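# Carry tube rack through self-closing doors to desk

## Task

Move the tube rack from the counter, through the self-closing doors, onto the desk. At the end the rack must stand upright with every tube seated all the way down in a hole, and both doors must be closed. The task fails if the rack or any tube touches the floor, or if any robot tips over or is left leaning. One, two or all three robots may be used. When finished, every robot must release its grip and back away.

## Robot and tools

Robots. There are three identical Hello Robot Stretch 4 robots named r1, r2 and r3. Each has an omni-wheel base, a vertical mast carrying a lift, a telescoping arm that reaches forward from the lift, a wrist with yaw, pitch and roll joints, and a two-finger gripper with bendable steel fingers. Each stands about 1.6 m tall; the base rim lies within 0.23 m of the base origin. Objects may occasionally get a short shove from outside.

Frames. Every robot reports in its own frames. Base frame: origin on the floor below the base centre, x ahead, y to the left, z up. hand_pose is the point between the open fingertips, given in that base frame; with all wrist joints at 0 its axes line up with the base frame. Its printed value may be slightly off. The odometry frame is where the base frame was at the start of the scene. Only camera images, lidar_m and wrist_depth_mm reveal where robots are relative to one another.

execute_actions. Arguments: actions (a list holding exactly one action, or empty) and cameras (list of camera names, or null/omitted/["all"] for every camera, [] for none; names are r1_head_camera, r1_head_left_camera, r1_head_right_camera, r1_wrist_camera and the same for r2 and r3). The single action is an object keyed by robot name. For each robot you may give:
- base: one command only, as a relative offset from where the base last reported itself. translate_m: straight drive in metres, forward positive, -2 to 2. strafe_m: sideways in metres, left positive, -2 to 2. rotate_rad: turn in place in radians, counter-clockwise (left) positive, -3.2 to 3.2.
- joints: absolute joint targets by name (not offsets). lift_m 0 to 1.2 m; arm_m 0 to 0.55 m extension; wrist_yaw_rad -1.134 to 4.276 (0 points ahead, positive to the left, 3.14 tucked back, above 3.4 the arm may block it); wrist_pitch_rad -1.117 to 4.259 (0 level, 1.57 pointing down); wrist_roll_rad -1.117 to 4.259 (0 keeps fingers at equal height, positive turns clockwise seen from behind); gripper_m -0.038 to 0.141, the fingertip gap in metres (negative means the tips squeeze each other). Completion tolerances: lift and arm ±0.004, yaw and roll ±0.02, pitch ±0.05, gripper ±0.004.
- pace: "slow", "default", "fast" or "max"; base speed tops out at 0.1, 0.3, 0.4, 0.6 m/s and turning at 1, 2, 3, 4 rad/s respectively, further reduced when the lift is above 0.2 m (down to 0.3 m/s and 1 rad/s at 1.2 m).
- contact_limits: {"arm_m": value} from 0 (gentlest) to 0.75 (firmest), default 0.5; the arm stops when it pushes harder.
- end_of_arm: "enable_torque", sent by itself, re-enables wrist or gripper motors that shut off.
All motions in an action begin together. Anything omitted may keep pushing toward an earlier target. Out-of-range joint targets are clipped (and reported); other bad values or unknown keys reject the whole call. One action lasts at most 15 s. After a call reports a stop, later calls in the same reply are skipped.

wait(seconds 0 to 10) lets time pass and returns state and images. zoom_image(camera, region [x0,y0,x1,y1] in pixels, top-left origin, up to 504x504) enlarges part of the latest full image. read_manual(section "licences") returns licence text only. finished_scene(scene) ends the scene irreversibly and reports success; the goal must hold at that moment. Replying without a tool call ends everything.

Results. base_status and joint_status give how each commanded motion ended: done (for the base, wheels turned the full amount even if slipping), off_target, contact_stop_at_<key> (blocked; lift, arm or wheels go slack), limit_stop_at_<name>, time_out, torque_fault (wrist motor limp until enable_torque). limit_stop_at_tilt means a lean over 6 degrees: lift, arm and wheels go slack and ignore commands. limit_stop_at_own_body means a joint nearly hit the robot; move it away. on_its_own covers uncommanded parts; its "held at" is a target, not a position. lidar_m: 12 distances in metres, 30-degree sectors counter-clockwise from straight ahead (4th left, 7th behind, 10th right); "-" means nothing seen or closer than 0.25 m; it sees other robots and tabletops but misses glass and thin legs. wrist_depth_mm: 7x7 grid of depths, 100 to 2000 mm. base_odometry counts wheel turns; a gap above about 0.1 rad between turned_by_wheels and turned_by_imu signals a hit or slip. base_tilt is in degrees with a fixed bias up to 1.5. motor_effort is percent of max with peak in brackets; wheel efforts positive means turning right.

Gripping. Command gripper_m below the object's width; lower squeezes harder and pulls the object inward. Neither the reading nor done proves a grasp; look for a gripper effort change. Raise the lift if fingertips stick on a surface.

Cautions. Robot-to-robot pressing fails the run; no reading reports contact, and any further drive after touching presses hard. Identical base commands can differ by about 3 cm per metre, so a shared load can be strained and tip a robot. Turning or driving with over 1 kg held and arm_m above 0.2 risks tipping, worse at fast paces; strong pushes with a high gripper also risk it. A level gripper holding over about 2 kg faults the wrist. Tilted-up and rolled wrists can trigger self-collision stops. To unfold at scene start, send lift_m 0.4 with wrist_yaw_rad 0. Avoid drops, slams and hard collisions; shorter robot motion time is better.

Each tool is called by a JSON object that holds its "api" and its "payload", one argument or row to a line.

## Session

{"api": "execute_actions", "payload": {
  "actions": []
}}

Scene clock: 0.00 s.
r1.base_odometry: x=+0.000 y=+0.000 heading=+0.000 (m, m, rad; r1's odometry frame)
r1.turned_by_wheels: +0.000 (rad since the last result)
r1.turned_by_imu: +0.000 (rad since the last result)
r1.base_tilt: forward=+1.0 right=-0.7 (deg)
r1.lidar_m: 0.94 1.10 1.71 1.74 2.59 2.17 1.40 0.81 0.68 0.69 0.82 0.93
r1.base_status: not commanded
r1.joint_positions: lift_m=+0.208 arm_m=-0.002 wrist_yaw_rad=+3.137 wrist_pitch_rad=-0.004 wrist_roll_rad=-0.018 gripper_m=+0.057
r1.joint_status: not commanded
r1.motor_effort: lift_m=+18 arm_m=-1 wrist_yaw_rad=-1 wrist_pitch_rad=-8 wrist_roll_rad=+0 gripper_m=-1 wheel_0=+0 wheel_1=+0 wheel_2=+1 (%)
r1.hand_pose: x=-0.1196 y=+0.0887 z=+0.3873 quat_wxyz=(+0.002, +0.002, -0.009, +1.000) (m; r1's base frame)
r1.wrist_depth_mm: - 136 1661 - - - - / - 116 154 - - - - / - 124 167 - - - - / 140 140 1537 - - - - / 878 1160 1499 - - - - / 233 1078 201 1182 203 1255 1205 / 229 831 931 - 931 842 878
r2.base_odometry: x=+0.000 y=+0.000 heading=+0.000 (m, m, rad; r2's odometry frame)
r2.turned_by_wheels: +0.000 (rad since the last result)
r2.turned_by_imu: +0.000 (rad since the last result)
r2.base_tilt: forward=-0.2 right=+1.0 (deg)
r2.lidar_m: 2.61 2.77 2.44 2.34 2.01 1.50 1.48 1.02 0.77 0.72 0.76 1.12
r2.base_status: not commanded
r2.joint_positions: lift_m=+0.283 arm_m=+0.001 wrist_yaw_rad=+3.165 wrist_pitch_rad=+0.020 wrist_roll_rad=+0.008 gripper_m=+0.057
r2.joint_status: not commanded
r2.motor_effort: lift_m=+20 arm_m=-1 wrist_yaw_rad=-1 wrist_pitch_rad=-7 wrist_roll_rad=-1 gripper_m=-3 wheel_0=-1 wheel_1=+0 wheel_2=+0 (%)
r2.hand_pose: x=-0.1180 y=+0.0808 z=+0.4555 quat_wxyz=(-0.011, -0.010, +0.004, +1.000) (m; r2's base frame)
r2.wrist_depth_mm: - - 138 - - - - / - - 137 - - - - / - 108 137 - 1576 1464 1537 / 142 138 154 - 1537 1499 1464 / 209 1430 - - 1537 1537 1464 / 214 1308 196 1708 194 1537 1499 / 214 1060 1078 120 1205 1118 1205
r3.base_odometry: x=+0.000 y=+0.000 heading=+0.000 (m, m, rad; r3's odometry frame)
r3.turned_by_wheels: +0.000 (rad since the last result)
r3.turned_by_imu: +0.000 (rad since the last result)
r3.base_tilt: forward=+0.8 right=+0.4 (deg)
r3.lidar_m: 0.88 1.02 1.76 1.32 1.49 2.23 2.20 2.53 1.72 1.69 1.03 0.87
r3.base_status: not commanded
r3.joint_positions: lift_m=+0.182 arm_m=-0.001 wrist_yaw_rad=+3.243 wrist_pitch_rad=-0.017 wrist_roll_rad=+0.014 gripper_m=+0.057
r3.joint_status: not commanded
r3.motor_effort: lift_m=+19 arm_m=-1 wrist_yaw_rad=+2 wrist_pitch_rad=-6 wrist_roll_rad=-2 gripper_m=-2 wheel_0=+0 wheel_1=+0 wheel_2=+0 (%)
r3.hand_pose: x=-0.1258 y=+0.0579 z=+0.3656 quat_wxyz=(-0.051, +0.008, +0.008, +0.999) (m; r3's base frame)
r3.wrist_depth_mm: - - 130 - - - 1921 / - - 130 - - - 1863 / - 107 131 - - - 1921 / 138 134 177 - - - 1921 / 199 - - - - - 1921 / 199 1098 976 1229 196 1255 1229 / 202 759 854 - 831 820 866
pictures: r1_head_camera, r1_head_left_camera, r1_head_right_camera, r1_wrist_camera, r2_head_camera, r2_head_left_camera, r2_head_right_camera, r2_wrist_camera, r3_head_camera, r3_head_left_camera, r3_head_right_camera, r3_wrist_camera
Images, in order (width x height): r1_head_camera 420x560, r1_head_left_camera 420x672, r1_head_right_camera 420x672, r1_wrist_camera 616x392, r2_head_camera 420x560, r2_head_left_camera 420x672, r2_head_right_camera 420x672, r2_wrist_camera 616x392, r3_head_camera 420x560, r3_head_left_camera 420x672, r3_head_right_camera 420x672, r3_wrist_camera 616x392.

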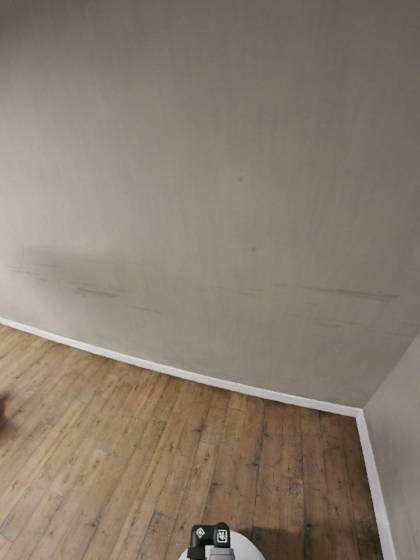

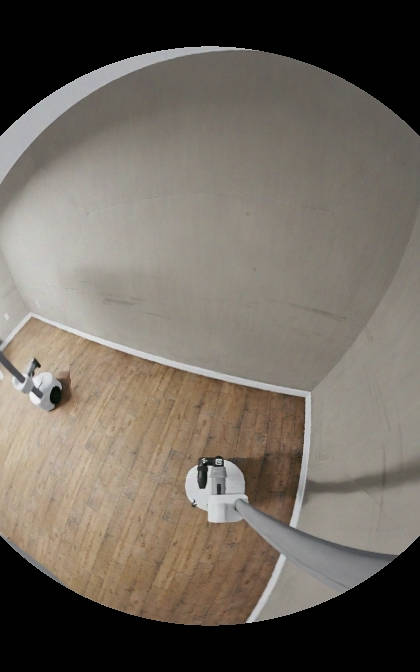

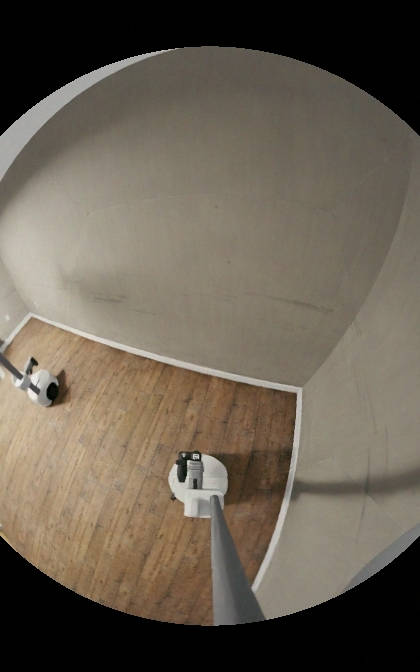

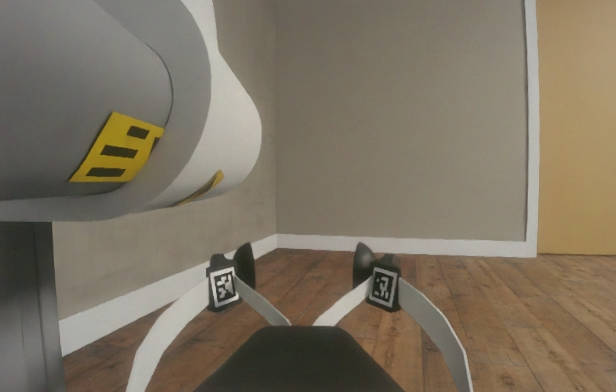

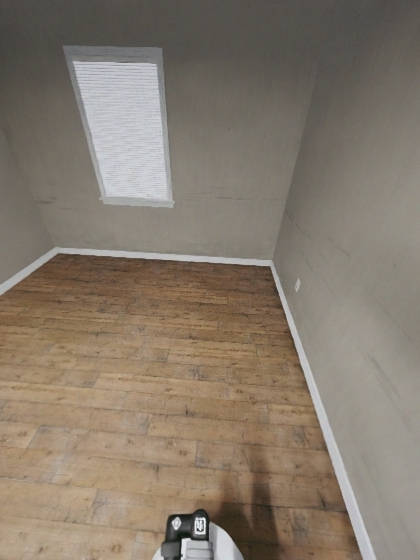

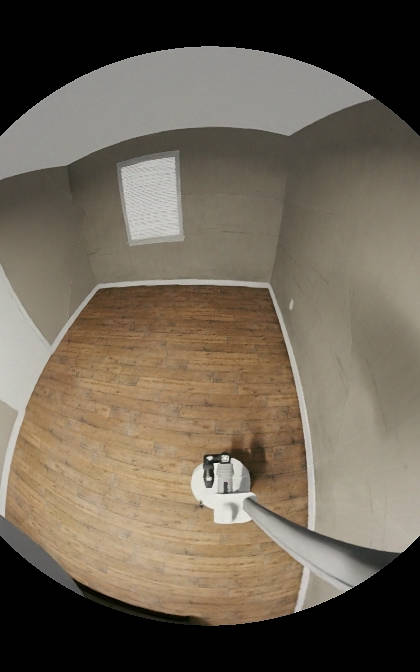

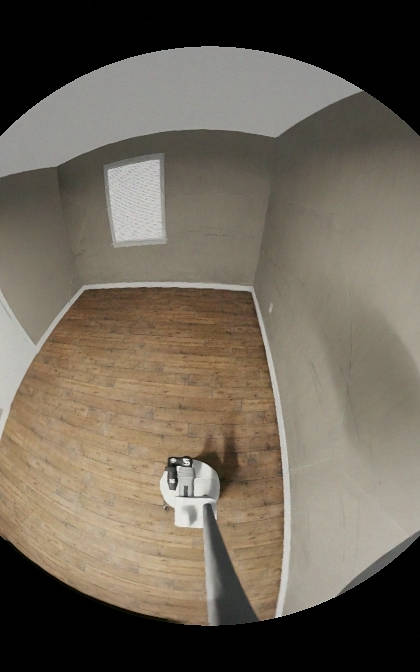

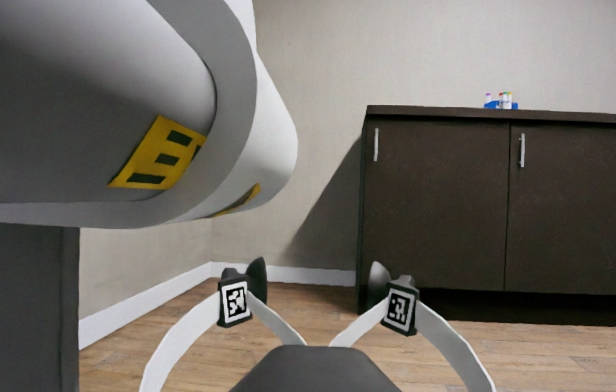

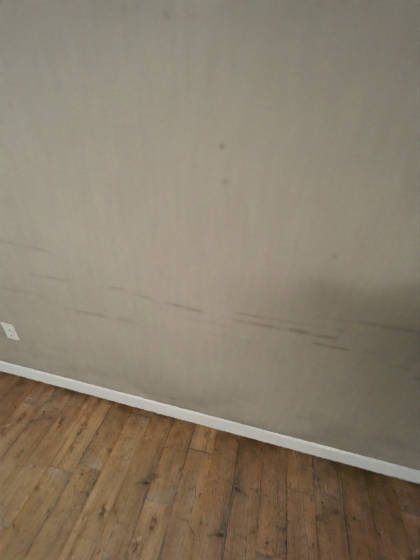

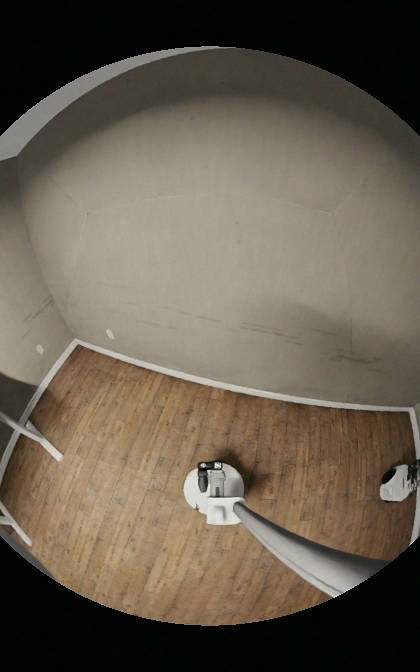

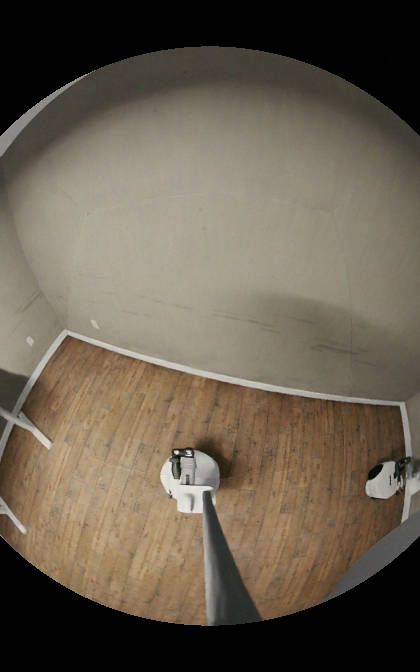

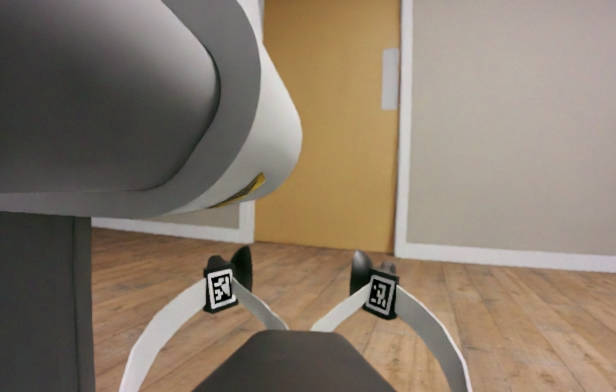

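{"api": "execute_actions", "payload": {
  "actions": [
    {"r1":{"base":{"rotate_rad":2.86},"pace":"fast"},"r3":{"base":{"rotate_rad":2.87},"pace":"fast"},"r2":{"base":{"rotate_rad":2.3},"pace":"fast","joints":{"lift_m":0.6}}}
  ],
  "cameras": ["r1_head_camera","r2_head_camera","r2_head_right_camera","r3_head_camera","r3_head_left_camera"]
}}

Scene clock: 7.03 s.
r1.base_odometry: x=+0.000 y=+0.000 heading=+2.859 (m, m, rad; r1's odometry frame)
r1.turned_by_wheels: +2.859 (rad since the last result)
r1.turned_by_imu: +2.876 (rad since the last result)
r1.base_tilt: forward=+1.0 right=-0.7 (deg)
r1.lidar_m: 2.14 1.00 0.74 0.68 0.71 0.97 0.95 0.99 1.30 1.71 3.14 2.26
r1.base_status: done
r1.joint_positions: lift_m=+0.208 arm_m=-0.002 wrist_yaw_rad=+3.137 wrist_pitch_rad=-0.004 wrist_roll_rad=-0.018 gripper_m=+0.057
r1.joint_status: not commanded
r1.motor_effort: lift_m=+18(18) arm_m=-1(1) wrist_yaw_rad=-1(1) wrist_pitch_rad=-8(7) wrist_roll_rad=+0(0) gripper_m=-3(4) wheel_0=-5(9) wheel_1=-3(10) wheel_2=-5(16) (%)
r1.hand_pose: x=-0.1195 y=+0.0887 z=+0.3873 quat_wxyz=(+0.002, +0.002, -0.009, +1.000) (m; r1's base frame)
r1.wrist_depth_mm: - 137 1078 1078 1118 1098 854 / - 116 154 1078 1078 1118 854 / - 124 167 1078 1118 1138 854 / 140 140 1118 1098 1138 1118 866 / 1098 1098 1118 1118 1118 1118 866 / 233 1098 201 1098 202 1098 854 / 229 842 931 - 931 854 820
r2.base_odometry: x=+0.000 y=+0.000 heading=+2.299 (m, m, rad; r2's odometry frame)
r2.turned_by_wheels: +2.299 (rad since the last result)
r2.turned_by_imu: +2.265 (rad since the last result)
r2.base_tilt: forward=-0.1 right=+1.2 (deg)
r2.lidar_m: 1.70 1.45 1.52 0.87 0.73 0.72 0.88 1.48 2.65 2.78 2.37 2.37
r2.base_status: done
r2.joint_positions: lift_m=+0.600 arm_m=+0.002 wrist_yaw_rad=+3.165 wrist_pitch_rad=+0.020 wrist_roll_rad=+0.008 gripper_m=+0.057
r2.joint_status: all done
r2.motor_effort: lift_m=+21(25) arm_m=-1(1) wrist_yaw_rad=+0(0) wrist_pitch_rad=-7(7) wrist_roll_rad=+0(2) gripper_m=-2(4) wheel_0=-5(13) wheel_1=+0(10) wheel_2=-3(16) (%)
r2.hand_pose: x=-0.1180 y=+0.0808 z=+0.7723 quat_wxyz=(-0.011, -0.010, +0.004, +1.000) (m; r2's base frame)
r2.wrist_depth_mm: - - 138 1160 931 750 647 / - - 137 1138 931 750 647 / - 108 137 1042 917 759 647 / 142 138 154 1138 917 759 647 / 208 - 1537 1138 904 750 647 / 215 - 197 1138 194 741 634 / 214 1708 1499 120 866 691 634
r3.base_odometry: x=+0.000 y=+0.000 heading=+2.869 (m, m, rad; r3's odometry frame)
r3.turned_by_wheels: +2.869 (rad since the last result)
r3.turned_by_imu: +2.933 (rad since the last result)
r3.base_tilt: forward=+0.5 right=+0.5 (deg)
r3.lidar_m: 2.19 2.34 2.77 1.72 1.31 0.95 0.88 0.93 1.27 1.33 1.33 1.78
r3.base_status: done
r3.joint_positions: lift_m=+0.182 arm_m=-0.001 wrist_yaw_rad=+3.243 wrist_pitch_rad=-0.017 wrist_roll_rad=+0.014 gripper_m=+0.057
r3.joint_status: not commanded
r3.motor_effort: lift_m=+19(19) arm_m=-1(1) wrist_yaw_rad=+1(2) wrist_pitch_rad=-6(6) wrist_roll_rad=-1(2) gripper_m=+0(4) wheel_0=-5(12) wheel_1=-4(11) wheel_2=-3(16) (%)
r3.hand_pose: x=-0.1258 y=+0.0579 z=+0.3656 quat_wxyz=(-0.050, +0.008, +0.008, +0.999) (m; r3's base frame)
r3.wrist_depth_mm: - - 130 1008 991 991 976 / - - 130 1008 991 976 976 / - 107 131 991 991 1008 991 / 138 134 177 1025 1008 991 991 / 198 1042 1025 1025 991 991 976 / 199 1025 960 1008 196 976 976 / 202 750 842 - 831 820 866
pictures: r1_head_camera, r2_head_camera, r2_head_right_camera, r3_head_camera, r3_head_left_camera
Images, in order (width x height): r1_head_camera 420x560, r2_head_camera 420x560, r2_head_right_camera 420x672, r3_head_camera 420x560, r3_head_left_camera 420x672.

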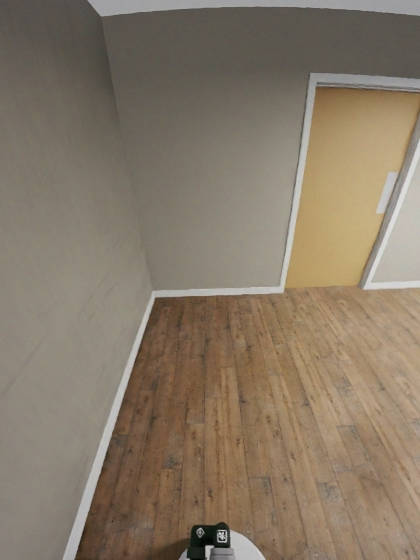

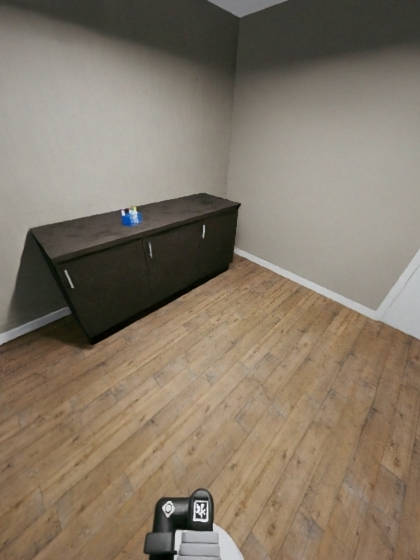

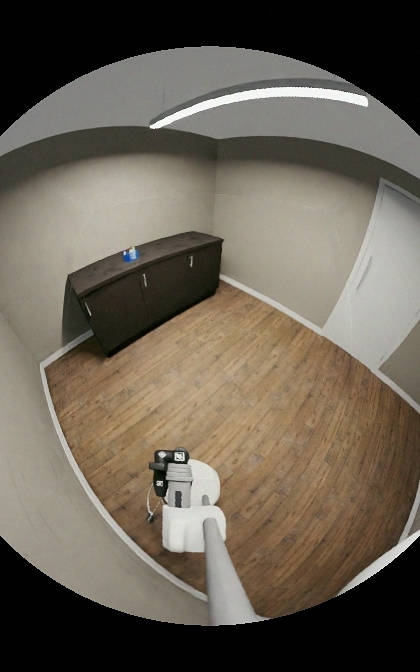

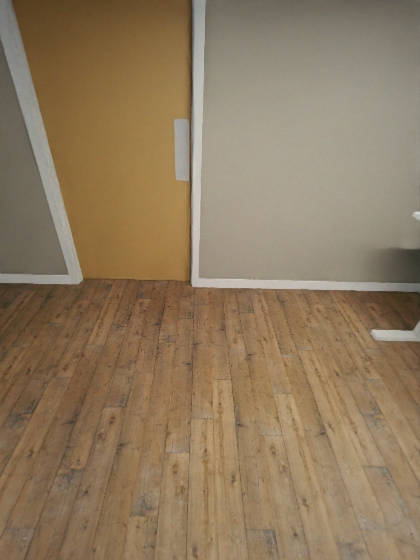

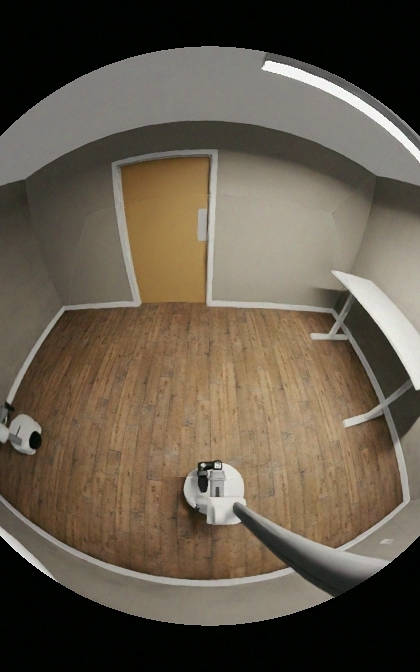

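{"api": "execute_actions", "payload": {
  "actions": [
    {"r1":{"base":{"translate_m":1.0},"pace":"max"},"r3":{"base":{"translate_m":1.7},"pace":"max"},"r2":{"base":{"rotate_rad":0.82},"pace":"fast","joints":{"lift_m":0.85,"wrist_yaw_rad":0,"gripper_m":0.14}}}
  ],
  "cameras": []
}}

{"api": "execute_actions", "payload": {
  "actions": [
    {"r1":{"base":{"strafe_m":-0.6},"pace":"max"},"r3":{"base":{"strafe_m":0.5},"pace":"max"},"r2":{"base":{"strafe_m":-0.7},"pace":"max"}}
  ],
  "cameras": ["r1_head_camera","r2_head_camera","r2_wrist_camera","r3_head_left_camera"]
}}

Scene clock: 23.03 s.
r1.base_odometry: x=-0.960 y=+0.279 heading=+2.859 (m, m, rad; r1's odometry frame)
r1.turned_by_wheels: +0.000 (rad since the last result)
r1.turned_by_imu: -0.001 (rad since the last result)
r1.base_tilt: forward=+1.0 right=-0.7 (deg)
r1.lidar_m: 1.15 1.07 0.75 0.71 0.73 0.99 1.95 1.99 2.68 1.91 1.82 1.22
r1.base_status: done
r1.joint_positions: lift_m=+0.208 arm_m=-0.002 wrist_yaw_rad=+3.137 wrist_pitch_rad=-0.004 wrist_roll_rad=-0.018 gripper_m=+0.057
r1.joint_status: not commanded
r1.motor_effort: lift_m=+18(18) arm_m=-1(1) wrist_yaw_rad=-1(1) wrist_pitch_rad=-8(8) wrist_roll_rad=+0(1) gripper_m=-1(3) wheel_0=+4(6) wheel_1=+3(10) wheel_2=+0(21) (%)
r1.hand_pose: x=-0.1195 y=+0.0887 z=+0.3873 quat_wxyz=(+0.002, +0.002, -0.009, +1.000) (m; r1's base frame)
r1.wrist_depth_mm: - 136 - - - 1229 878 / - 117 154 - - 1281 878 / - 124 167 - - 1281 904 / 140 139 - - - 1281 904 / 1708 - - - 1983 1281 904 / 233 1255 200 1182 202 1138 878 / 229 842 931 - 931 842 831
r2.base_odometry: x=+0.000 y=+0.000 heading=+3.119 (m, m, rad; r2's odometry frame)
r2.turned_by_wheels: +0.819 (rad since the last result)
r2.turned_by_imu: +0.809 (rad since the last result)
r2.base_tilt: forward=-0.2 right=+1.2 (deg)
r2.lidar_m: 1.45 1.04 0.75 0.71 0.78 1.12 2.64 2.77 2.47 2.32 2.01 1.50
r2.base_status: done
r2.joint_positions: lift_m=+0.850 arm_m=+0.002 wrist_yaw_rad=+0.000 wrist_pitch_rad=+0.020 wrist_roll_rad=+0.008 gripper_m=+0.140
r2.joint_status: all done
r2.motor_effort: lift_m=+22(25) arm_m=-1(1) wrist_yaw_rad=-2(6) wrist_pitch_rad=-8(7) wrist_roll_rad=+0(3) gripper_m=-3(8) wheel_0=-5(13) wheel_1=-1(9) wheel_2=-3(13) (%)
r2.hand_pose: x=+0.4609 y=-0.0873 z=+1.0222 quat_wxyz=(+1.000, +0.004, +0.010, +0.000) (m; r2's base frame)
r2.wrist_depth_mm: 1008 1430 1921 1808 1863 1756 1708 / 1008 1464 1921 1863 1863 1756 1756 / 1025 1499 1863 1863 1808 1808 1808 / 1078 1464 1863 1863 1808 1756 1808 / 1042 1397 1863 1921 1255 1205 1281 / 1078 1336 1863 1808 1229 210 1182 / 1060 1397 1921 123 1205 1205 1182
r3.base_odometry: x=-1.638 y=+0.457 heading=+2.870 (m, m, rad; r3's odometry frame)
r3.turned_by_wheels: +0.001 (rad since the last result)
r3.turned_by_imu: +0.002 (rad since the last result)
r3.base_tilt: forward=+0.7 right=+0.4 (deg)
r3.lidar_m: 0.46 0.57 0.77 1.86 1.83 2.75 2.61 1.87 1.34 1.25 0.74 0.51
r3.base_status: done
r3.joint_positions: lift_m=+0.182 arm_m=-0.001 wrist_yaw_rad=+3.243 wrist_pitch_rad=-0.017 wrist_roll_rad=+0.014 gripper_m=+0.057
r3.joint_status: not commanded
r3.motor_effort: lift_m=+19(19) arm_m=-1(1) wrist_yaw_rad=+2(3) wrist_pitch_rad=-6(6) wrist_roll_rad=-2(2) gripper_m=-3(3) wheel_0=+2(11) wheel_1=+2(11) wheel_2=+3(15) (%)
r3.hand_pose: x=-0.1258 y=+0.0579 z=+0.3656 quat_wxyz=(-0.051, +0.008, +0.008, +0.999) (m; r3's base frame)
r3.wrist_depth_mm: - - 131 - - - - / - - 130 - - - - / - 107 131 - - - - / 138 134 177 - - - - / 200 - - - - - - / 200 1098 976 1205 196 1255 1229 / 202 750 842 - 820 809 866
pictures: none
No camera images: the call's "cameras" was empty. Leave "cameras" out to get every camera's image.

Scene clock: 26.07 s.
r1.base_odometry: x=-0.793 y=+0.855 heading=+2.860 (m, m, rad; r1's odometry frame)
r1.turned_by_wheels: +0.000 (rad since the last result)
r1.turned_by_imu: +0.000 (rad since the last result)
r1.base_tilt: forward=+1.0 right=-0.7 (deg)
r1.lidar_m: 1.16 1.21 1.38 1.30 1.35 1.85 1.92 2.00 2.68 2.62 0.86 0.90
r1.base_status: done
r1.joint_positions: lift_m=+0.208 arm_m=-0.002 wrist_yaw_rad=+3.137 wrist_pitch_rad=-0.004 wrist_roll_rad=-0.018 gripper_m=+0.057
r1.joint_status: not commanded
r1.motor_effort: lift_m=+18(18) arm_m=-1(1) wrist_yaw_rad=-1(2) wrist_pitch_rad=-9(8) wrist_roll_rad=+1(1) gripper_m=-1(3) wheel_0=+2(16) wheel_1=+3(17) wheel_2=+0(2) (%)
r1.hand_pose: x=-0.1195 y=+0.0886 z=+0.3873 quat_wxyz=(+0.002, +0.002, -0.009, +1.000) (m; r1's base frame)
r1.wrist_depth_mm: - 136 - - - - 1708 / - 117 153 - - - 1708 / - 124 167 - - - 1661 / 139 140 - - - - 1756 / 1708 - - - - - 1708 / 234 1255 202 1205 203 1255 1229 / 229 842 931 - 917 854 878
r2.base_odometry: x=+0.016 y=+0.700 heading=+3.119 (m, m, rad; r2's odometry frame)
r2.turned_by_wheels: +0.000 (rad since the last result)
r2.turned_by_imu: +0.002 (rad since the last result)
r2.base_tilt: forward=-0.2 right=+1.2 (deg)
r2.lidar_m: 1.42 1.51 1.48 1.44 1.51 2.15 2.66 2.33 1.76 1.66 1.76 1.50
r2.base_status: done
r2.joint_positions: lift_m=+0.850 arm_m=+0.002 wrist_yaw_rad=+0.000 wrist_pitch_rad=+0.020 wrist_roll_rad=+0.008 gripper_m=+0.140
r2.joint_status: not commanded
r2.motor_effort: lift_m=+22(22) arm_m=-1(1) wrist_yaw_rad=-1(2) wrist_pitch_rad=-8(6) wrist_roll_rad=+1(1) gripper_m=+0(3) wheel_0=+2(16) wheel_1=-1(9) wheel_2=+0(6) (%)
r2.hand_pose: x=+0.4608 y=-0.0874 z=+1.0222 quat_wxyz=(+1.000, +0.004, +0.010, +0.000) (m; r2's base frame)
r2.wrist_depth_mm: 1863 1808 1863 1756 1808 1756 1756 / 1983 1921 1863 1808 1756 1756 1708 / 1863 1921 1863 1863 1808 1756 1756 / 1921 1921 1808 1808 1756 1756 1808 / 1863 1808 1255 1229 1205 1205 1255 / 1921 1921 1229 1229 1205 210 1182 / 1983 1921 1229 123 1205 1205 1182
r3.base_odometry: x=-1.772 y=-0.025 heading=+2.870 (m, m, rad; r3's odometry frame)
r3.turned_by_wheels: +0.000 (rad since the last result)
r3.turned_by_imu: -0.004 (rad since the last result)
r3.base_tilt: forward=+0.8 right=+0.6 (deg)
r3.lidar_m: 0.53 0.56 0.77 1.74 0.86 0.89 2.60 2.71 1.85 1.76 0.73 0.57
r3.base_status: done
r3.joint_positions: lift_m=+0.182 arm_m=-0.001 wrist_yaw_rad=+3.242 wrist_pitch_rad=-0.017 wrist_roll_rad=+0.014 gripper_m=+0.057
r3.joint_status: not commanded
r3.motor_effort: lift_m=+19(19) arm_m=-1(1) wrist_yaw_rad=+3(3) wrist_pitch_rad=-6(6) wrist_roll_rad=-2(2) gripper_m=-2(3) wheel_0=-1(17) wheel_1=+0(18) wheel_2=+0(2) (%)
r3.hand_pose: x=-0.1258 y=+0.0579 z=+0.3655 quat_wxyz=(-0.050, +0.008, +0.008, +0.999) (m; r3's base frame)
r3.wrist_depth_mm: - - 130 - - - - / - - 130 - - - - / - 107 131 - - - - / 138 134 177 - - - - / 200 - - - - - - / 198 1078 976 1205 197 1255 831 / 202 750 842 - 820 820 809
pictures: r1_head_camera, r2_head_camera, r2_wrist_camera, r3_head_left_camera
Images, in order (width x height): r1_head_camera 420x560, r2_head_camera 420x560, r2_wrist_camera 616x392, r3_head_left_camera 420x672.

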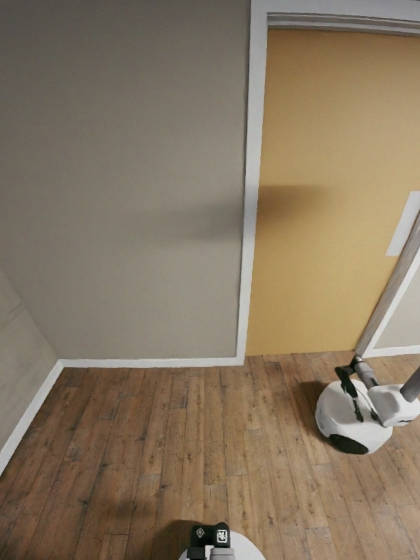

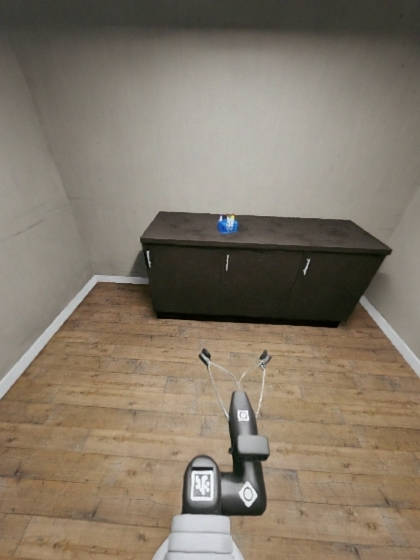

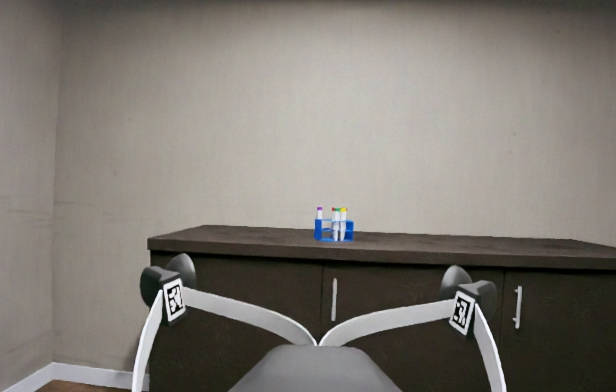

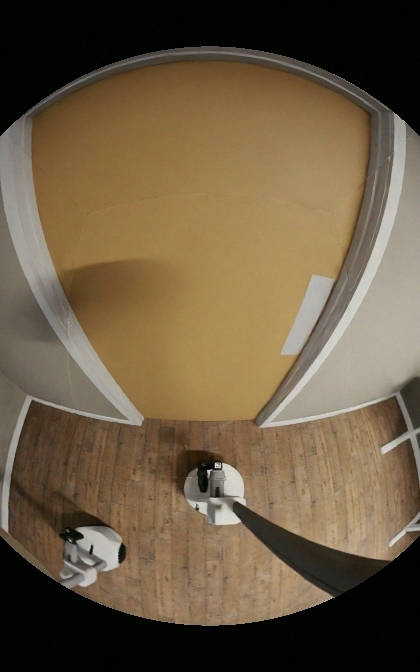

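{"api": "execute_actions", "payload": {
  "actions": [
    {"r3":{"base":{"translate_m":0.29}},"r2":{"base":{"translate_m":0.55},"pace":"max","joints":{"lift_m":0.95,"wrist_pitch_rad":0.35}}}
  ],
  "cameras": []
}}

{"api": "execute_actions", "payload": {
  "actions": [
    {"r3":{"base":{"translate_m":0.3},"pace":"slow"},"r1":{"base":{"strafe_m":-0.75}},"r2":{"base":{"translate_m":0.45}}}
  ],
  "cameras": ["r1_head_camera","r2_head_camera","r2_wrist_camera","r3_head_left_camera"]
}}

Scene clock: 35.00 s.
r1.base_odometry: x=-0.793 y=+0.855 heading=+2.860 (m, m, rad; r1's odometry frame)
r1.turned_by_wheels: +0.000 (rad since the last result)
r1.turned_by_imu: -0.001 (rad since the last result)
r1.base_tilt: forward=+1.0 right=-0.7 (deg)
r1.lidar_m: 1.17 1.22 1.38 1.30 1.35 1.86 1.93 2.01 2.71 2.62 1.12 1.06
r1.base_status: not commanded
r1.joint_positions: lift_m=+0.208 arm_m=-0.002 wrist_yaw_rad=+3.137 wrist_pitch_rad=-0.004 wrist_roll_rad=-0.018 gripper_m=+0.057
r1.joint_status: not commanded
r1.motor_effort: lift_m=+18(18) arm_m=-1(1) wrist_yaw_rad=-1(1) wrist_pitch_rad=-8(9) wrist_roll_rad=+0(1) gripper_m=-1(5) wheel_0=+2(1) wheel_1=+3(3) wheel_2=+0(0) (%)
r1.hand_pose: x=-0.1195 y=+0.0886 z=+0.3873 quat_wxyz=(+0.002, +0.002, -0.009, +1.000) (m; r1's base frame)
r1.wrist_depth_mm: - 137 - - - - 1661 / - 116 153 - - - 1708 / - 124 167 - - - 1661 / 140 140 - - - - 1708 / 1661 - - - - - 1708 / 233 1229 201 1205 202 1229 1182 / 229 854 931 - 946 854 878
r2.base_odometry: x=-0.534 y=+0.712 heading=+3.119 (m, m, rad; r2's odometry frame)
r2.turned_by_wheels: +0.000 (rad since the last result)
r2.turned_by_imu: +0.000 (rad since the last result)
r2.base_tilt: forward=-0.1 right=+1.4 (deg)
r2.lidar_m: 0.87 0.94 1.48 1.41 1.51 2.07 3.27 2.37 1.77 1.69 1.25 0.93
r2.base_status: done
r2.joint_positions: lift_m=+0.950 arm_m=+0.002 wrist_yaw_rad=+0.000 wrist_pitch_rad=+0.352 wrist_roll_rad=+0.008 gripper_m=+0.140
r2.joint_status: all done
r2.motor_effort: lift_m=+21(26) arm_m=-1(1) wrist_yaw_rad=-1(0) wrist_pitch_rad=-6(7) wrist_roll_rad=+2(0) gripper_m=-1(0) wheel_0=+6(12) wheel_1=+1(6) wheel_2=-2(17) (%)
r2.hand_pose: x=+0.4432 y=-0.0874 z=+1.0287 quat_wxyz=(+0.985, +0.004, +0.175, -0.001) (m; r2's base frame)
r2.wrist_depth_mm: 1229 1229 1182 1160 1160 1118 1098 / 1281 1281 1229 1229 1205 1182 1138 / 1366 1308 1229 1138 1205 1229 1229 / 1118 750 723 741 759 768 788 / 1537 768 768 750 741 707 715 / 1661 820 798 788 759 211 759 / 1430 891 854 123 820 798 778
r3.base_odometry: x=-2.051 y=+0.053 heading=+2.870 (m, m, rad; r3's odometry frame)
r3.turned_by_wheels: +0.000 (rad since the last result)
r3.turned_by_imu: +0.000 (rad since the last result)
r3.base_tilt: forward=+0.7 right=+0.6 (deg)
r3.lidar_m: 0.25 0.28 0.36 0.75 1.14 1.03 2.91 3.01 1.84 0.95 0.39 0.27
r3.base_status: done
r3.joint_positions: lift_m=+0.182 arm_m=-0.001 wrist_yaw_rad=+3.242 wrist_pitch_rad=-0.017 wrist_roll_rad=+0.014 gripper_m=+0.057
r3.joint_status: not commanded
r3.motor_effort: lift_m=+19(19) arm_m=-1(1) wrist_yaw_rad=+2(1) wrist_pitch_rad=-6(7) wrist_roll_rad=-2(2) gripper_m=-3(3) wheel_0=+4(9) wheel_1=+6(9) wheel_2=-4(12) (%)
r3.hand_pose: x=-0.1258 y=+0.0579 z=+0.3655 quat_wxyz=(-0.050, +0.008, +0.008, +0.999) (m; r3's base frame)
r3.wrist_depth_mm: - - 130 - - - - / - - 130 - - - - / - 107 131 - - - - / 138 134 177 - - - 1098 / 199 - - - - - - / 199 1098 976 1205 196 1138 904 / 202 759 842 - 820 820 878
pictures: none
No camera images: the call's "cameras" was empty. Leave "cameras" out to get every camera's image.

Scene clock: 39.27 s.
r1.base_odometry: x=-0.585 y=+1.575 heading=+2.860 (m, m, rad; r1's odometry frame)
r1.turned_by_wheels: +0.000 (rad since the last result)
r1.turned_by_imu: -0.001 (rad since the last result)
r1.base_tilt: forward=+1.0 right=-0.7 (deg)
r1.lidar_m: 0.89 1.29 1.66 2.05 2.15 2.02 1.91 1.98 1.98 1.83 1.76 1.31
r1.base_status: done
r1.joint_positions: lift_m=+0.208 arm_m=-0.002 wrist_yaw_rad=+3.137 wrist_pitch_rad=-0.004 wrist_roll_rad=-0.018 gripper_m=+0.057
r1.joint_status: not commanded
r1.motor_effort: lift_m=+18(18) arm_m=+0(1) wrist_yaw_rad=-1(2) wrist_pitch_rad=-8(7) wrist_roll_rad=+1(1) gripper_m=-1(0) wheel_0=+3(12) wheel_1=-2(11) wheel_2=+0(0) (%)
r1.hand_pose: x=-0.1195 y=+0.0886 z=+0.3873 quat_wxyz=(+0.002, +0.002, -0.009, +1.000) (m; r1's base frame)
r1.wrist_depth_mm: - 136 - - - - - / - 116 154 - - - - / - 124 167 - - - - / 140 140 - - - - - / 1708 - - - - - - / 232 1229 201 1182 203 1205 1229 / 230 842 917 - 931 854 866
r2.base_odometry: x=-0.983 y=+0.722 heading=+3.120 (m, m, rad; r2's odometry frame)
r2.turned_by_wheels: +0.000 (rad since the last result)
r2.turned_by_imu: -0.001 (rad since the last result)
r2.base_tilt: forward=+0.1 right=+1.1 (deg)
r2.lidar_m: 0.43 0.45 0.62 1.38 1.46 2.08 3.75 2.39 1.79 1.71 0.62 0.45
r2.base_status: done
r2.joint_positions: lift_m=+0.950 arm_m=+0.002 wrist_yaw_rad=+0.000 wrist_pitch_rad=+0.352 wrist_roll_rad=+0.008 gripper_m=+0.140
r2.joint_status: not commanded
r2.motor_effort: lift_m=+20(20) arm_m=-2(1) wrist_yaw_rad=-2(0) wrist_pitch_rad=-7(5) wrist_roll_rad=+1(2) gripper_m=-2(0) wheel_0=+7(12) wheel_1=+3(3) wheel_2=-5(12) (%)
r2.hand_pose: x=+0.4432 y=-0.0874 z=+1.0287 quat_wxyz=(+0.985, +0.004, +0.175, -0.001) (m; r2's base frame)
r2.wrist_depth_mm: 798 788 768 759 750 723 715 / 831 842 798 788 778 768 750 / 891 854 854 831 820 809 778 / 699 715 732 750 699 778 788 / 496 504 512 455 436 539 544 / 382 370 364 402 404 211 407 / 315 315 327 123 340 325 332
r3.base_odometry: x=-2.339 y=+0.133 heading=+2.871 (m, m, rad; r3's odometry frame)
r3.turned_by_wheels: +0.001 (rad since the last result)
r3.turned_by_imu: +0.151 (rad since the last result)
r3.base_tilt: forward=+0.7 right=+0.3 (deg)
r3.lidar_m: - 0.25 0.29 0.75 2.25 1.00 0.90 2.40 1.91 0.49 0.27 0.25
r3.base_status: done
r3.joint_positions: lift_m=+0.182 arm_m=-0.001 wrist_yaw_rad=+3.243 wrist_pitch_rad=-0.017 wrist_roll_rad=+0.014 gripper_m=+0.057
r3.joint_status: not commanded
r3.motor_effort: lift_m=+19(19) arm_m=-1(1) wrist_yaw_rad=+2(3) wrist_pitch_rad=-6(6) wrist_roll_rad=-2(2) gripper_m=-3(2) wheel_0=+22(30) wheel_1=+16(25) wheel_2=-26(29) (%)
r3.hand_pose: x=-0.1258 y=+0.0579 z=+0.3656 quat_wxyz=(-0.051, +0.008, +0.008, +0.999) (m; r3's base frame)
r3.wrist_depth_mm: - - 130 - - - - / - - 130 - - - - / - 107 131 1229 - - - / 138 134 178 - - - - / 200 - - 1336 - - - / 199 1098 960 1025 196 1229 1229 / 202 750 842 - 820 820 866
pictures: r1_head_camera, r2_head_camera, r2_wrist_camera, r3_head_left_camera
Images, in order (width x height): r1_head_camera 420x560, r2_head_camera 420x560, r2_wrist_camera 616x392, r3_head_left_camera 420x672.

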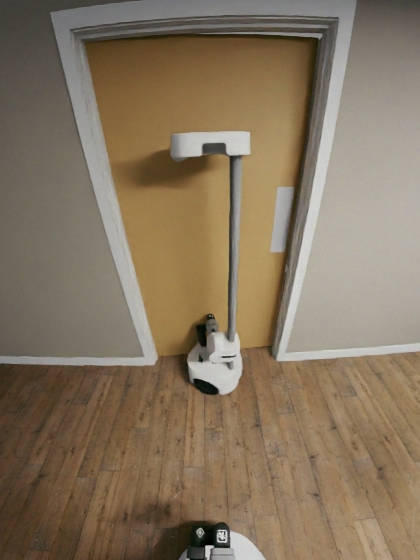

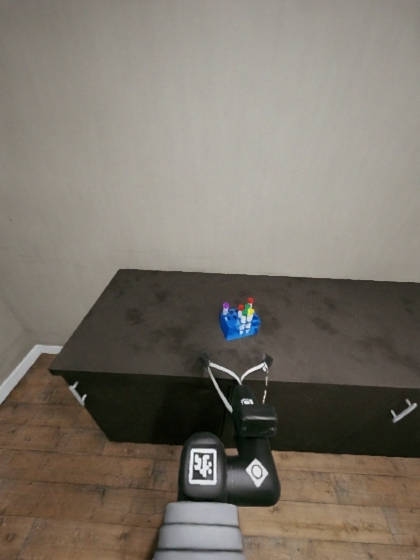

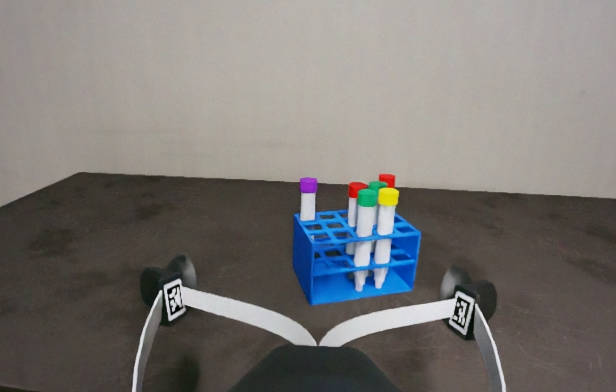

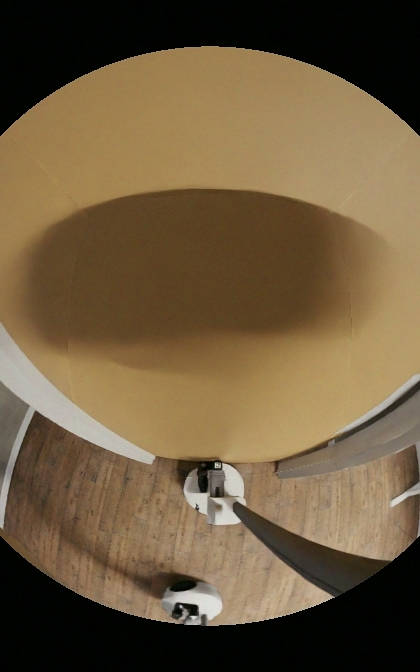

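{"api": "zoom_image", "payload": {
  "camera": "r2_wrist_camera",
  "region": [260, 150, 460, 320]
}}

{"api": "zoom_image", "payload": {
  "camera": "r2_head_camera",
  "region": [180, 270, 310, 400]
}}

Region (260, 150, 460, 320) of r2_wrist_camera's 616x392 image, scaled by 2.520; it fills the top 428 rows of this view, and the rest is white.

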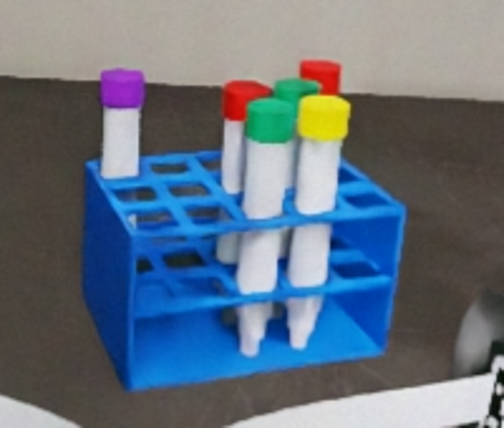

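Region (180, 270, 310, 400) of r2_head_camera's 420x560 image, scaled by 3.877, with more detail than that image has.

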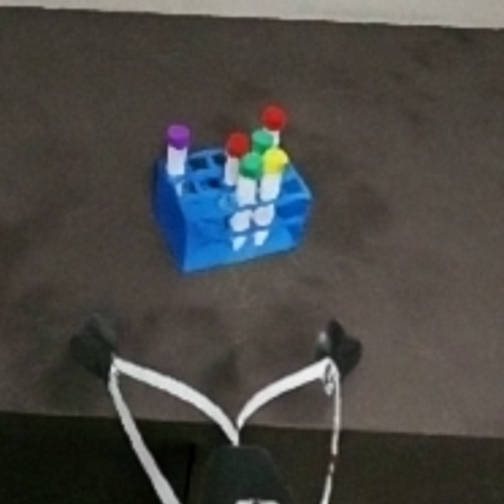

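{"api": "execute_actions", "payload": {
  "actions": [
    {"r3":{"base":{"translate_m":-0.07}},"r2":{"base":{"rotate_rad":0.38},"joints":{"gripper_m":0.141,"wrist_pitch_rad":0.2}}}
  ],
  "cameras": []
}}

{"api": "execute_actions", "payload": {
  "actions": [
    {"r3":{"base":{"rotate_rad":-1.68},"pace":"fast"},"r2":{"base":{"strafe_m":-0.28}}}
  ],
  "cameras": []
}}

{"api": "execute_actions", "payload": {
  "actions": [
    {"r3":{"base":{"translate_m":0.18}},"r2":{"joints":{"lift_m":0.88}}}
  ],
  "cameras": ["r1_head_camera","r2_head_camera","r2_wrist_camera","r3_head_left_camera"]
}}

Scene clock: 66.50 s.
r1.base_odometry: x=-0.585 y=+1.575 heading=+2.860 (m, m, rad; r1's odometry frame)
r1.turned_by_wheels: +0.000 (rad since the last result)
r1.turned_by_imu: -0.004 (rad since the last result)
r1.base_tilt: forward=+1.0 right=-0.7 (deg)
r1.lidar_m: 0.78 1.29 1.66 2.06 2.12 2.00 1.89 1.97 1.96 1.84 1.76 1.28
r1.base_status: not commanded
r1.joint_positions: lift_m=+0.208 arm_m=-0.002 wrist_yaw_rad=+3.137 wrist_pitch_rad=-0.004 wrist_roll_rad=-0.018 gripper_m=+0.057
r1.joint_status: not commanded
r1.motor_effort: lift_m=+18(18) arm_m=-1(1) wrist_yaw_rad=-2(1) wrist_pitch_rad=-9(9) wrist_roll_rad=+0(1) gripper_m=-2(2) wheel_0=+3(3) wheel_1=-1(2) wheel_2=+0(0) (%)
r1.hand_pose: x=-0.1195 y=+0.0886 z=+0.3873 quat_wxyz=(+0.002, +0.002, -0.009, +1.000) (m; r1's base frame)
r1.wrist_depth_mm: - 136 - - - - - / - 116 154 - - - - / - 124 167 - - - - / 140 139 - - - - - / 1708 - - - - - - / 232 1255 201 1160 203 1255 1205 / 229 842 917 - 931 854 891
r2.base_odometry: x=-0.983 y=+0.722 heading=-2.784 (m, m, rad; r2's odometry frame)
r2.turned_by_wheels: +0.379 (rad since the last result)
r2.turned_by_imu: +0.383 (rad since the last result)
r2.base_tilt: forward=-0.1 right=+1.1 (deg)
r2.lidar_m: 0.43 0.57 1.39 1.44 1.82 3.67 2.81 1.86 1.71 0.75 0.46 0.42
r2.base_status: done
r2.joint_positions: lift_m=+0.950 arm_m=+0.002 wrist_yaw_rad=+0.000 wrist_pitch_rad=+0.203 wrist_roll_rad=+0.008 gripper_m=+0.141
r2.joint_status: all done
r2.motor_effort: lift_m=+21(20) arm_m=-1(1) wrist_yaw_rad=-1(0) wrist_pitch_rad=-6(12) wrist_roll_rad=+0(1) gripper_m=-4(2) wheel_0=-4(10) wheel_1=-2(4) wheel_2=-5(9) (%)
r2.hand_pose: x=+0.4550 y=-0.0874 z=+1.0700 quat_wxyz=(+0.995, +0.004, +0.101, +0.000) (m; r2's base frame)
r2.wrist_depth_mm: 1205 1138 946 854 768 691 640 / 1255 1138 976 878 798 715 661 / 1308 1160 1025 891 798 723 683 / 1255 1229 1060 917 820 750 683 / 1336 1281 750 759 798 750 691 / 1255 473 462 535 539 210 364 / 397 394 404 124 430 392 332
r3.base_odometry: x=-2.272 y=+0.114 heading=+2.871 (m, m, rad; r3's odometry frame)
r3.turned_by_wheels: -0.001 (rad since the last result)
r3.turned_by_imu: -0.038 (rad since the last result)
r3.base_tilt: forward=+0.8 right=+0.4 (deg)
r3.lidar_m: 0.25 0.26 0.45 1.15 2.20 0.93 0.77 2.55 1.87 0.61 0.34 0.25
r3.base_status: done
r3.joint_positions: lift_m=+0.182 arm_m=-0.001 wrist_yaw_rad=+3.243 wrist_pitch_rad=-0.017 wrist_roll_rad=+0.014 gripper_m=+0.057
r3.joint_status: not commanded
r3.motor_effort: lift_m=+19(19) arm_m=-1(1) wrist_yaw_rad=+2(2) wrist_pitch_rad=-5(6) wrist_roll_rad=-2(2) gripper_m=-3(4) wheel_0=-5(12) wheel_1=-4(14) wheel_2=+3(24) (%)
r3.hand_pose: x=-0.1258 y=+0.0579 z=+0.3656 quat_wxyz=(-0.051, +0.008, +0.008, +0.999) (m; r3's base frame)
r3.wrist_depth_mm: - - 130 - - - - / - - 130 - - - - / - 107 131 904 - - - / 138 134 177 1160 - - - / 198 - - 1098 - - - / 199 1098 960 904 196 1229 1229 / 202 750 854 - 831 831 866
pictures: none
No camera images: the call's "cameras" was empty. Leave "cameras" out to get every camera's image.

Scene clock: 68.77 s.
r1.base_odometry: x=-0.585 y=+1.575 heading=+2.860 (m, m, rad; r1's odometry frame)
r1.turned_by_wheels: +0.000 (rad since the last result)
r1.turned_by_imu: +0.000 (rad since the last result)
r1.base_tilt: forward=+1.0 right=-0.7 (deg)
r1.lidar_m: 0.79 1.30 1.68 2.06 2.14 2.03 1.89 1.97 1.99 1.86 1.76 1.29
r1.base_status: not commanded
r1.joint_positions: lift_m=+0.208 arm_m=-0.002 wrist_yaw_rad=+3.137 wrist_pitch_rad=-0.004 wrist_roll_rad=-0.018 gripper_m=+0.057
r1.joint_status: not commanded
r1.motor_effort: lift_m=+18(18) arm_m=-1(1) wrist_yaw_rad=-1(1) wrist_pitch_rad=-9(8) wrist_roll_rad=+0(3) gripper_m=-3(3) wheel_0=+3(3) wheel_1=-2(2) wheel_2=+0(0) (%)
r1.hand_pose: x=-0.1195 y=+0.0886 z=+0.3873 quat_wxyz=(+0.002, +0.002, -0.009, +1.000) (m; r1's base frame)
r1.wrist_depth_mm: - 136 - - - - - / - 117 154 - - - - / - 124 167 - - - - / 140 140 - - - - - / 1708 - - - - - - / 233 1255 201 1205 202 1229 1205 / 229 854 931 - 917 854 891
r2.base_odometry: x=-1.081 y=+0.984 heading=-2.784 (m, m, rad; r2's odometry frame)
r2.turned_by_wheels: +0.000 (rad since the last result)
r2.turned_by_imu: +0.001 (rad since the last result)
r2.base_tilt: forward=-0.1 right=+1.2 (deg)
r2.lidar_m: 0.34 0.39 1.64 1.68 2.17 3.75 2.39 1.60 1.44 0.55 0.36 0.31
r2.base_status: done
r2.joint_positions: lift_m=+0.950 arm_m=+0.002 wrist_yaw_rad=+0.000 wrist_pitch_rad=+0.203 wrist_roll_rad=+0.008 gripper_m=+0.141
r2.joint_status: not commanded
r2.motor_effort: lift_m=+21(21) arm_m=+0(1) wrist_yaw_rad=-1(0) wrist_pitch_rad=-8(8) wrist_roll_rad=+2(3) gripper_m=-1(1) wheel_0=+3(13) wheel_1=-1(9) wheel_2=+0(4) (%)
r2.hand_pose: x=+0.4550 y=-0.0874 z=+1.0700 quat_wxyz=(+0.995, +0.004, +0.101, +0.000) (m; r2's base frame)
r2.wrist_depth_mm: 1118 960 809 750 668 609 559 / 1118 976 854 759 683 621 574 / 1205 1008 878 778 699 627 585 / 1255 1060 917 798 723 647 597 / 723 732 759 778 715 654 603 / 500 477 368 307 480 211 539 / 389 392 379 124 410 407 418
r3.base_odometry: x=-2.272 y=+0.114 heading=+1.191 (m, m, rad; r3's odometry frame)
r3.turned_by_wheels: -1.680 (rad since the last result)
r3.turned_by_imu: -1.717 (rad since the last result)
r3.base_tilt: forward=+0.7 right=+0.5 (deg)
r3.lidar_m: 0.95 0.39 0.27 0.25 0.26 0.36 0.74 2.11 2.85 0.78 3.00 1.97
r3.base_status: done
r3.joint_positions: lift_m=+0.182 arm_m=-0.001 wrist_yaw_rad=+3.243 wrist_pitch_rad=-0.017 wrist_roll_rad=+0.014 gripper_m=+0.057
r3.joint_status: not commanded
r3.motor_effort: lift_m=+19(19) arm_m=-1(1) wrist_yaw_rad=+1(1) wrist_pitch_rad=-6(6) wrist_roll_rad=-2(2) gripper_m=-3(4) wheel_0=+3(9) wheel_1=+3(13) wheel_2=+0(10) (%)
r3.hand_pose: x=-0.1258 y=+0.0579 z=+0.3656 quat_wxyz=(-0.051, +0.008, +0.008, +0.999) (m; r3's base frame)
r3.wrist_depth_mm: - - 130 - 627 445 309 / - - 130 - 621 449 310 / - 107 131 - 615 445 312 / 138 134 177 - 603 445 307 / 200 - - - 597 433 304 / 199 1098 960 1205 196 421 296 / 202 750 842 - 603 357 -
pictures: none
No camera images: the call's "cameras" was empty. Leave "cameras" out to get every camera's image.

Scene clock: 70.73 s.
r1.base_odometry: x=-0.585 y=+1.575 heading=+2.860 (m, m, rad; r1's odometry frame)
r1.turned_by_wheels: +0.000 (rad since the last result)
r1.turned_by_imu: +0.000 (rad since the last result)
r1.base_tilt: forward=+1.0 right=-0.7 (deg)
r1.lidar_m: 0.79 1.30 1.66 2.06 2.14 1.99 1.90 1.98 1.98 1.86 1.77 0.84
r1.base_status: not commanded
r1.joint_positions: lift_m=+0.208 arm_m=-0.002 wrist_yaw_rad=+3.137 wrist_pitch_rad=-0.004 wrist_roll_rad=-0.018 gripper_m=+0.057
r1.joint_status: not commanded
r1.motor_effort: lift_m=+18(18) arm_m=-1(1) wrist_yaw_rad=-2(1) wrist_pitch_rad=-8(8) wrist_roll_rad=+3(0) gripper_m=-2(1) wheel_0=+3(3) wheel_1=-1(2) wheel_2=+0(0) (%)
r1.hand_pose: x=-0.1195 y=+0.0886 z=+0.3873 quat_wxyz=(+0.002, +0.002, -0.009, +1.000) (m; r1's base frame)
r1.wrist_depth_mm: - 136 - - - - - / - 116 154 - - - - / - 124 167 - - - - / 140 139 - - - - - / 1708 - - - - - - / 232 1229 200 1205 202 1281 1182 / 229 831 917 - 931 854 904
r2.base_odometry: x=-1.081 y=+0.984 heading=-2.784 (m, m, rad; r2's odometry frame)
r2.turned_by_wheels: +0.000 (rad since the last result)
r2.turned_by_imu: +0.001 (rad since the last result)
r2.base_tilt: forward=-0.2 right=+1.3 (deg)
r2.lidar_m: 0.33 0.43 1.65 1.70 2.15 3.77 2.40 1.59 1.44 0.55 0.33 0.32
r2.base_status: not commanded
r2.joint_positions: lift_m=+0.880 arm_m=+0.002 wrist_yaw_rad=+0.000 wrist_pitch_rad=+0.203 wrist_roll_rad=+0.008 gripper_m=+0.141
r2.joint_status: all done
r2.motor_effort: lift_m=+17(19) arm_m=-1(1) wrist_yaw_rad=-3(0) wrist_pitch_rad=-8(8) wrist_roll_rad=+0(1) gripper_m=+0(4) wheel_0=+3(4) wheel_1=-1(1) wheel_2=+0(0) (%)
r2.hand_pose: x=+0.4550 y=-0.0874 z=+1.0003 quat_wxyz=(+0.995, +0.004, +0.101, +0.000) (m; r2's base frame)
r2.wrist_depth_mm: 1118 946 831 741 668 603 559 / 1160 976 854 759 691 621 569 / 1182 1008 878 778 699 627 580 / 1229 1008 866 788 707 647 591 / 521 530 508 310 535 591 585 / 362 347 312 306 351 208 397 / 285 287 300 124 312 301 315
r3.base_odometry: x=-2.205 y=+0.281 heading=+1.191 (m, m, rad; r3's odometry frame)
r3.turned_by_wheels: +0.001 (rad since the last result)
r3.turned_by_imu: +0.000 (rad since the last result)
r3.base_tilt: forward=+0.6 right=+0.6 (deg)
r3.lidar_m: 0.93 0.36 0.28 0.25 0.28 0.39 0.68 2.31 0.82 0.79 2.99 1.78
r3.base_status: done
r3.joint_positions: lift_m=+0.182 arm_m=-0.001 wrist_yaw_rad=+3.243 wrist_pitch_rad=-0.017 wrist_roll_rad=+0.014 gripper_m=+0.057
r3.joint_status: not commanded
r3.motor_effort: lift_m=+19(19) arm_m=-1(1) wrist_yaw_rad=+1(2) wrist_pitch_rad=-6(6) wrist_roll_rad=-1(2) gripper_m=-4(2) wheel_0=+4(8) wheel_1=+6(9) wheel_2=-3(14) (%)
r3.hand_pose: x=-0.1258 y=+0.0579 z=+0.3656 quat_wxyz=(-0.051, +0.008, +0.008, +0.999) (m; r3's base frame)
r3.wrist_depth_mm: - - 130 - 750 459 317 / - - 130 - 768 466 319 / - 107 131 - 759 459 320 / 138 134 177 - 768 459 319 / 200 - - - 759 449 312 / 200 1098 960 1182 196 436 307 / 202 759 842 - 759 368 300
pictures: r1_head_camera, r2_head_camera, r2_wrist_camera, r3_head_left_camera
Images, in order (width x height): r1_head_camera 420x560, r2_head_camera 420x560, r2_wrist_camera 616x392, r3_head_left_camera 420x672.

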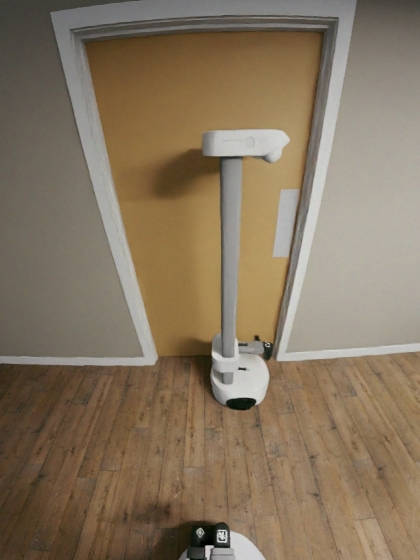

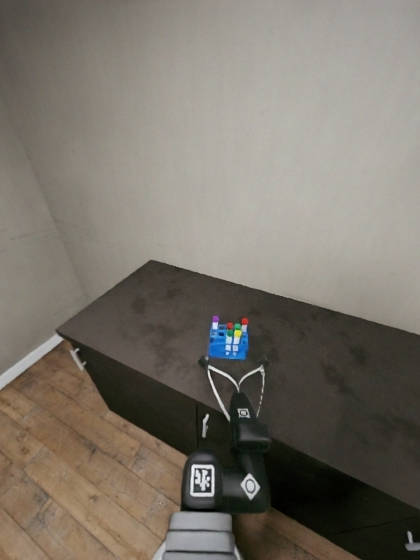

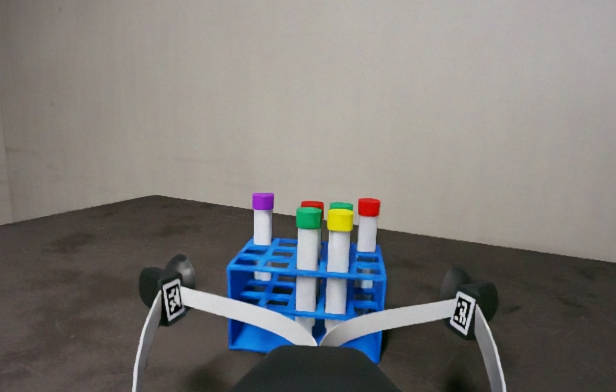

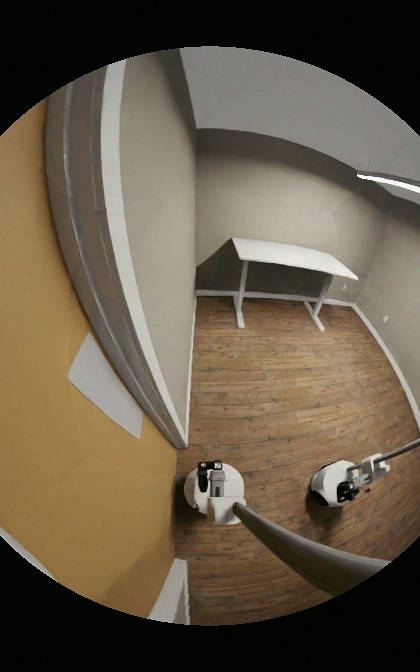

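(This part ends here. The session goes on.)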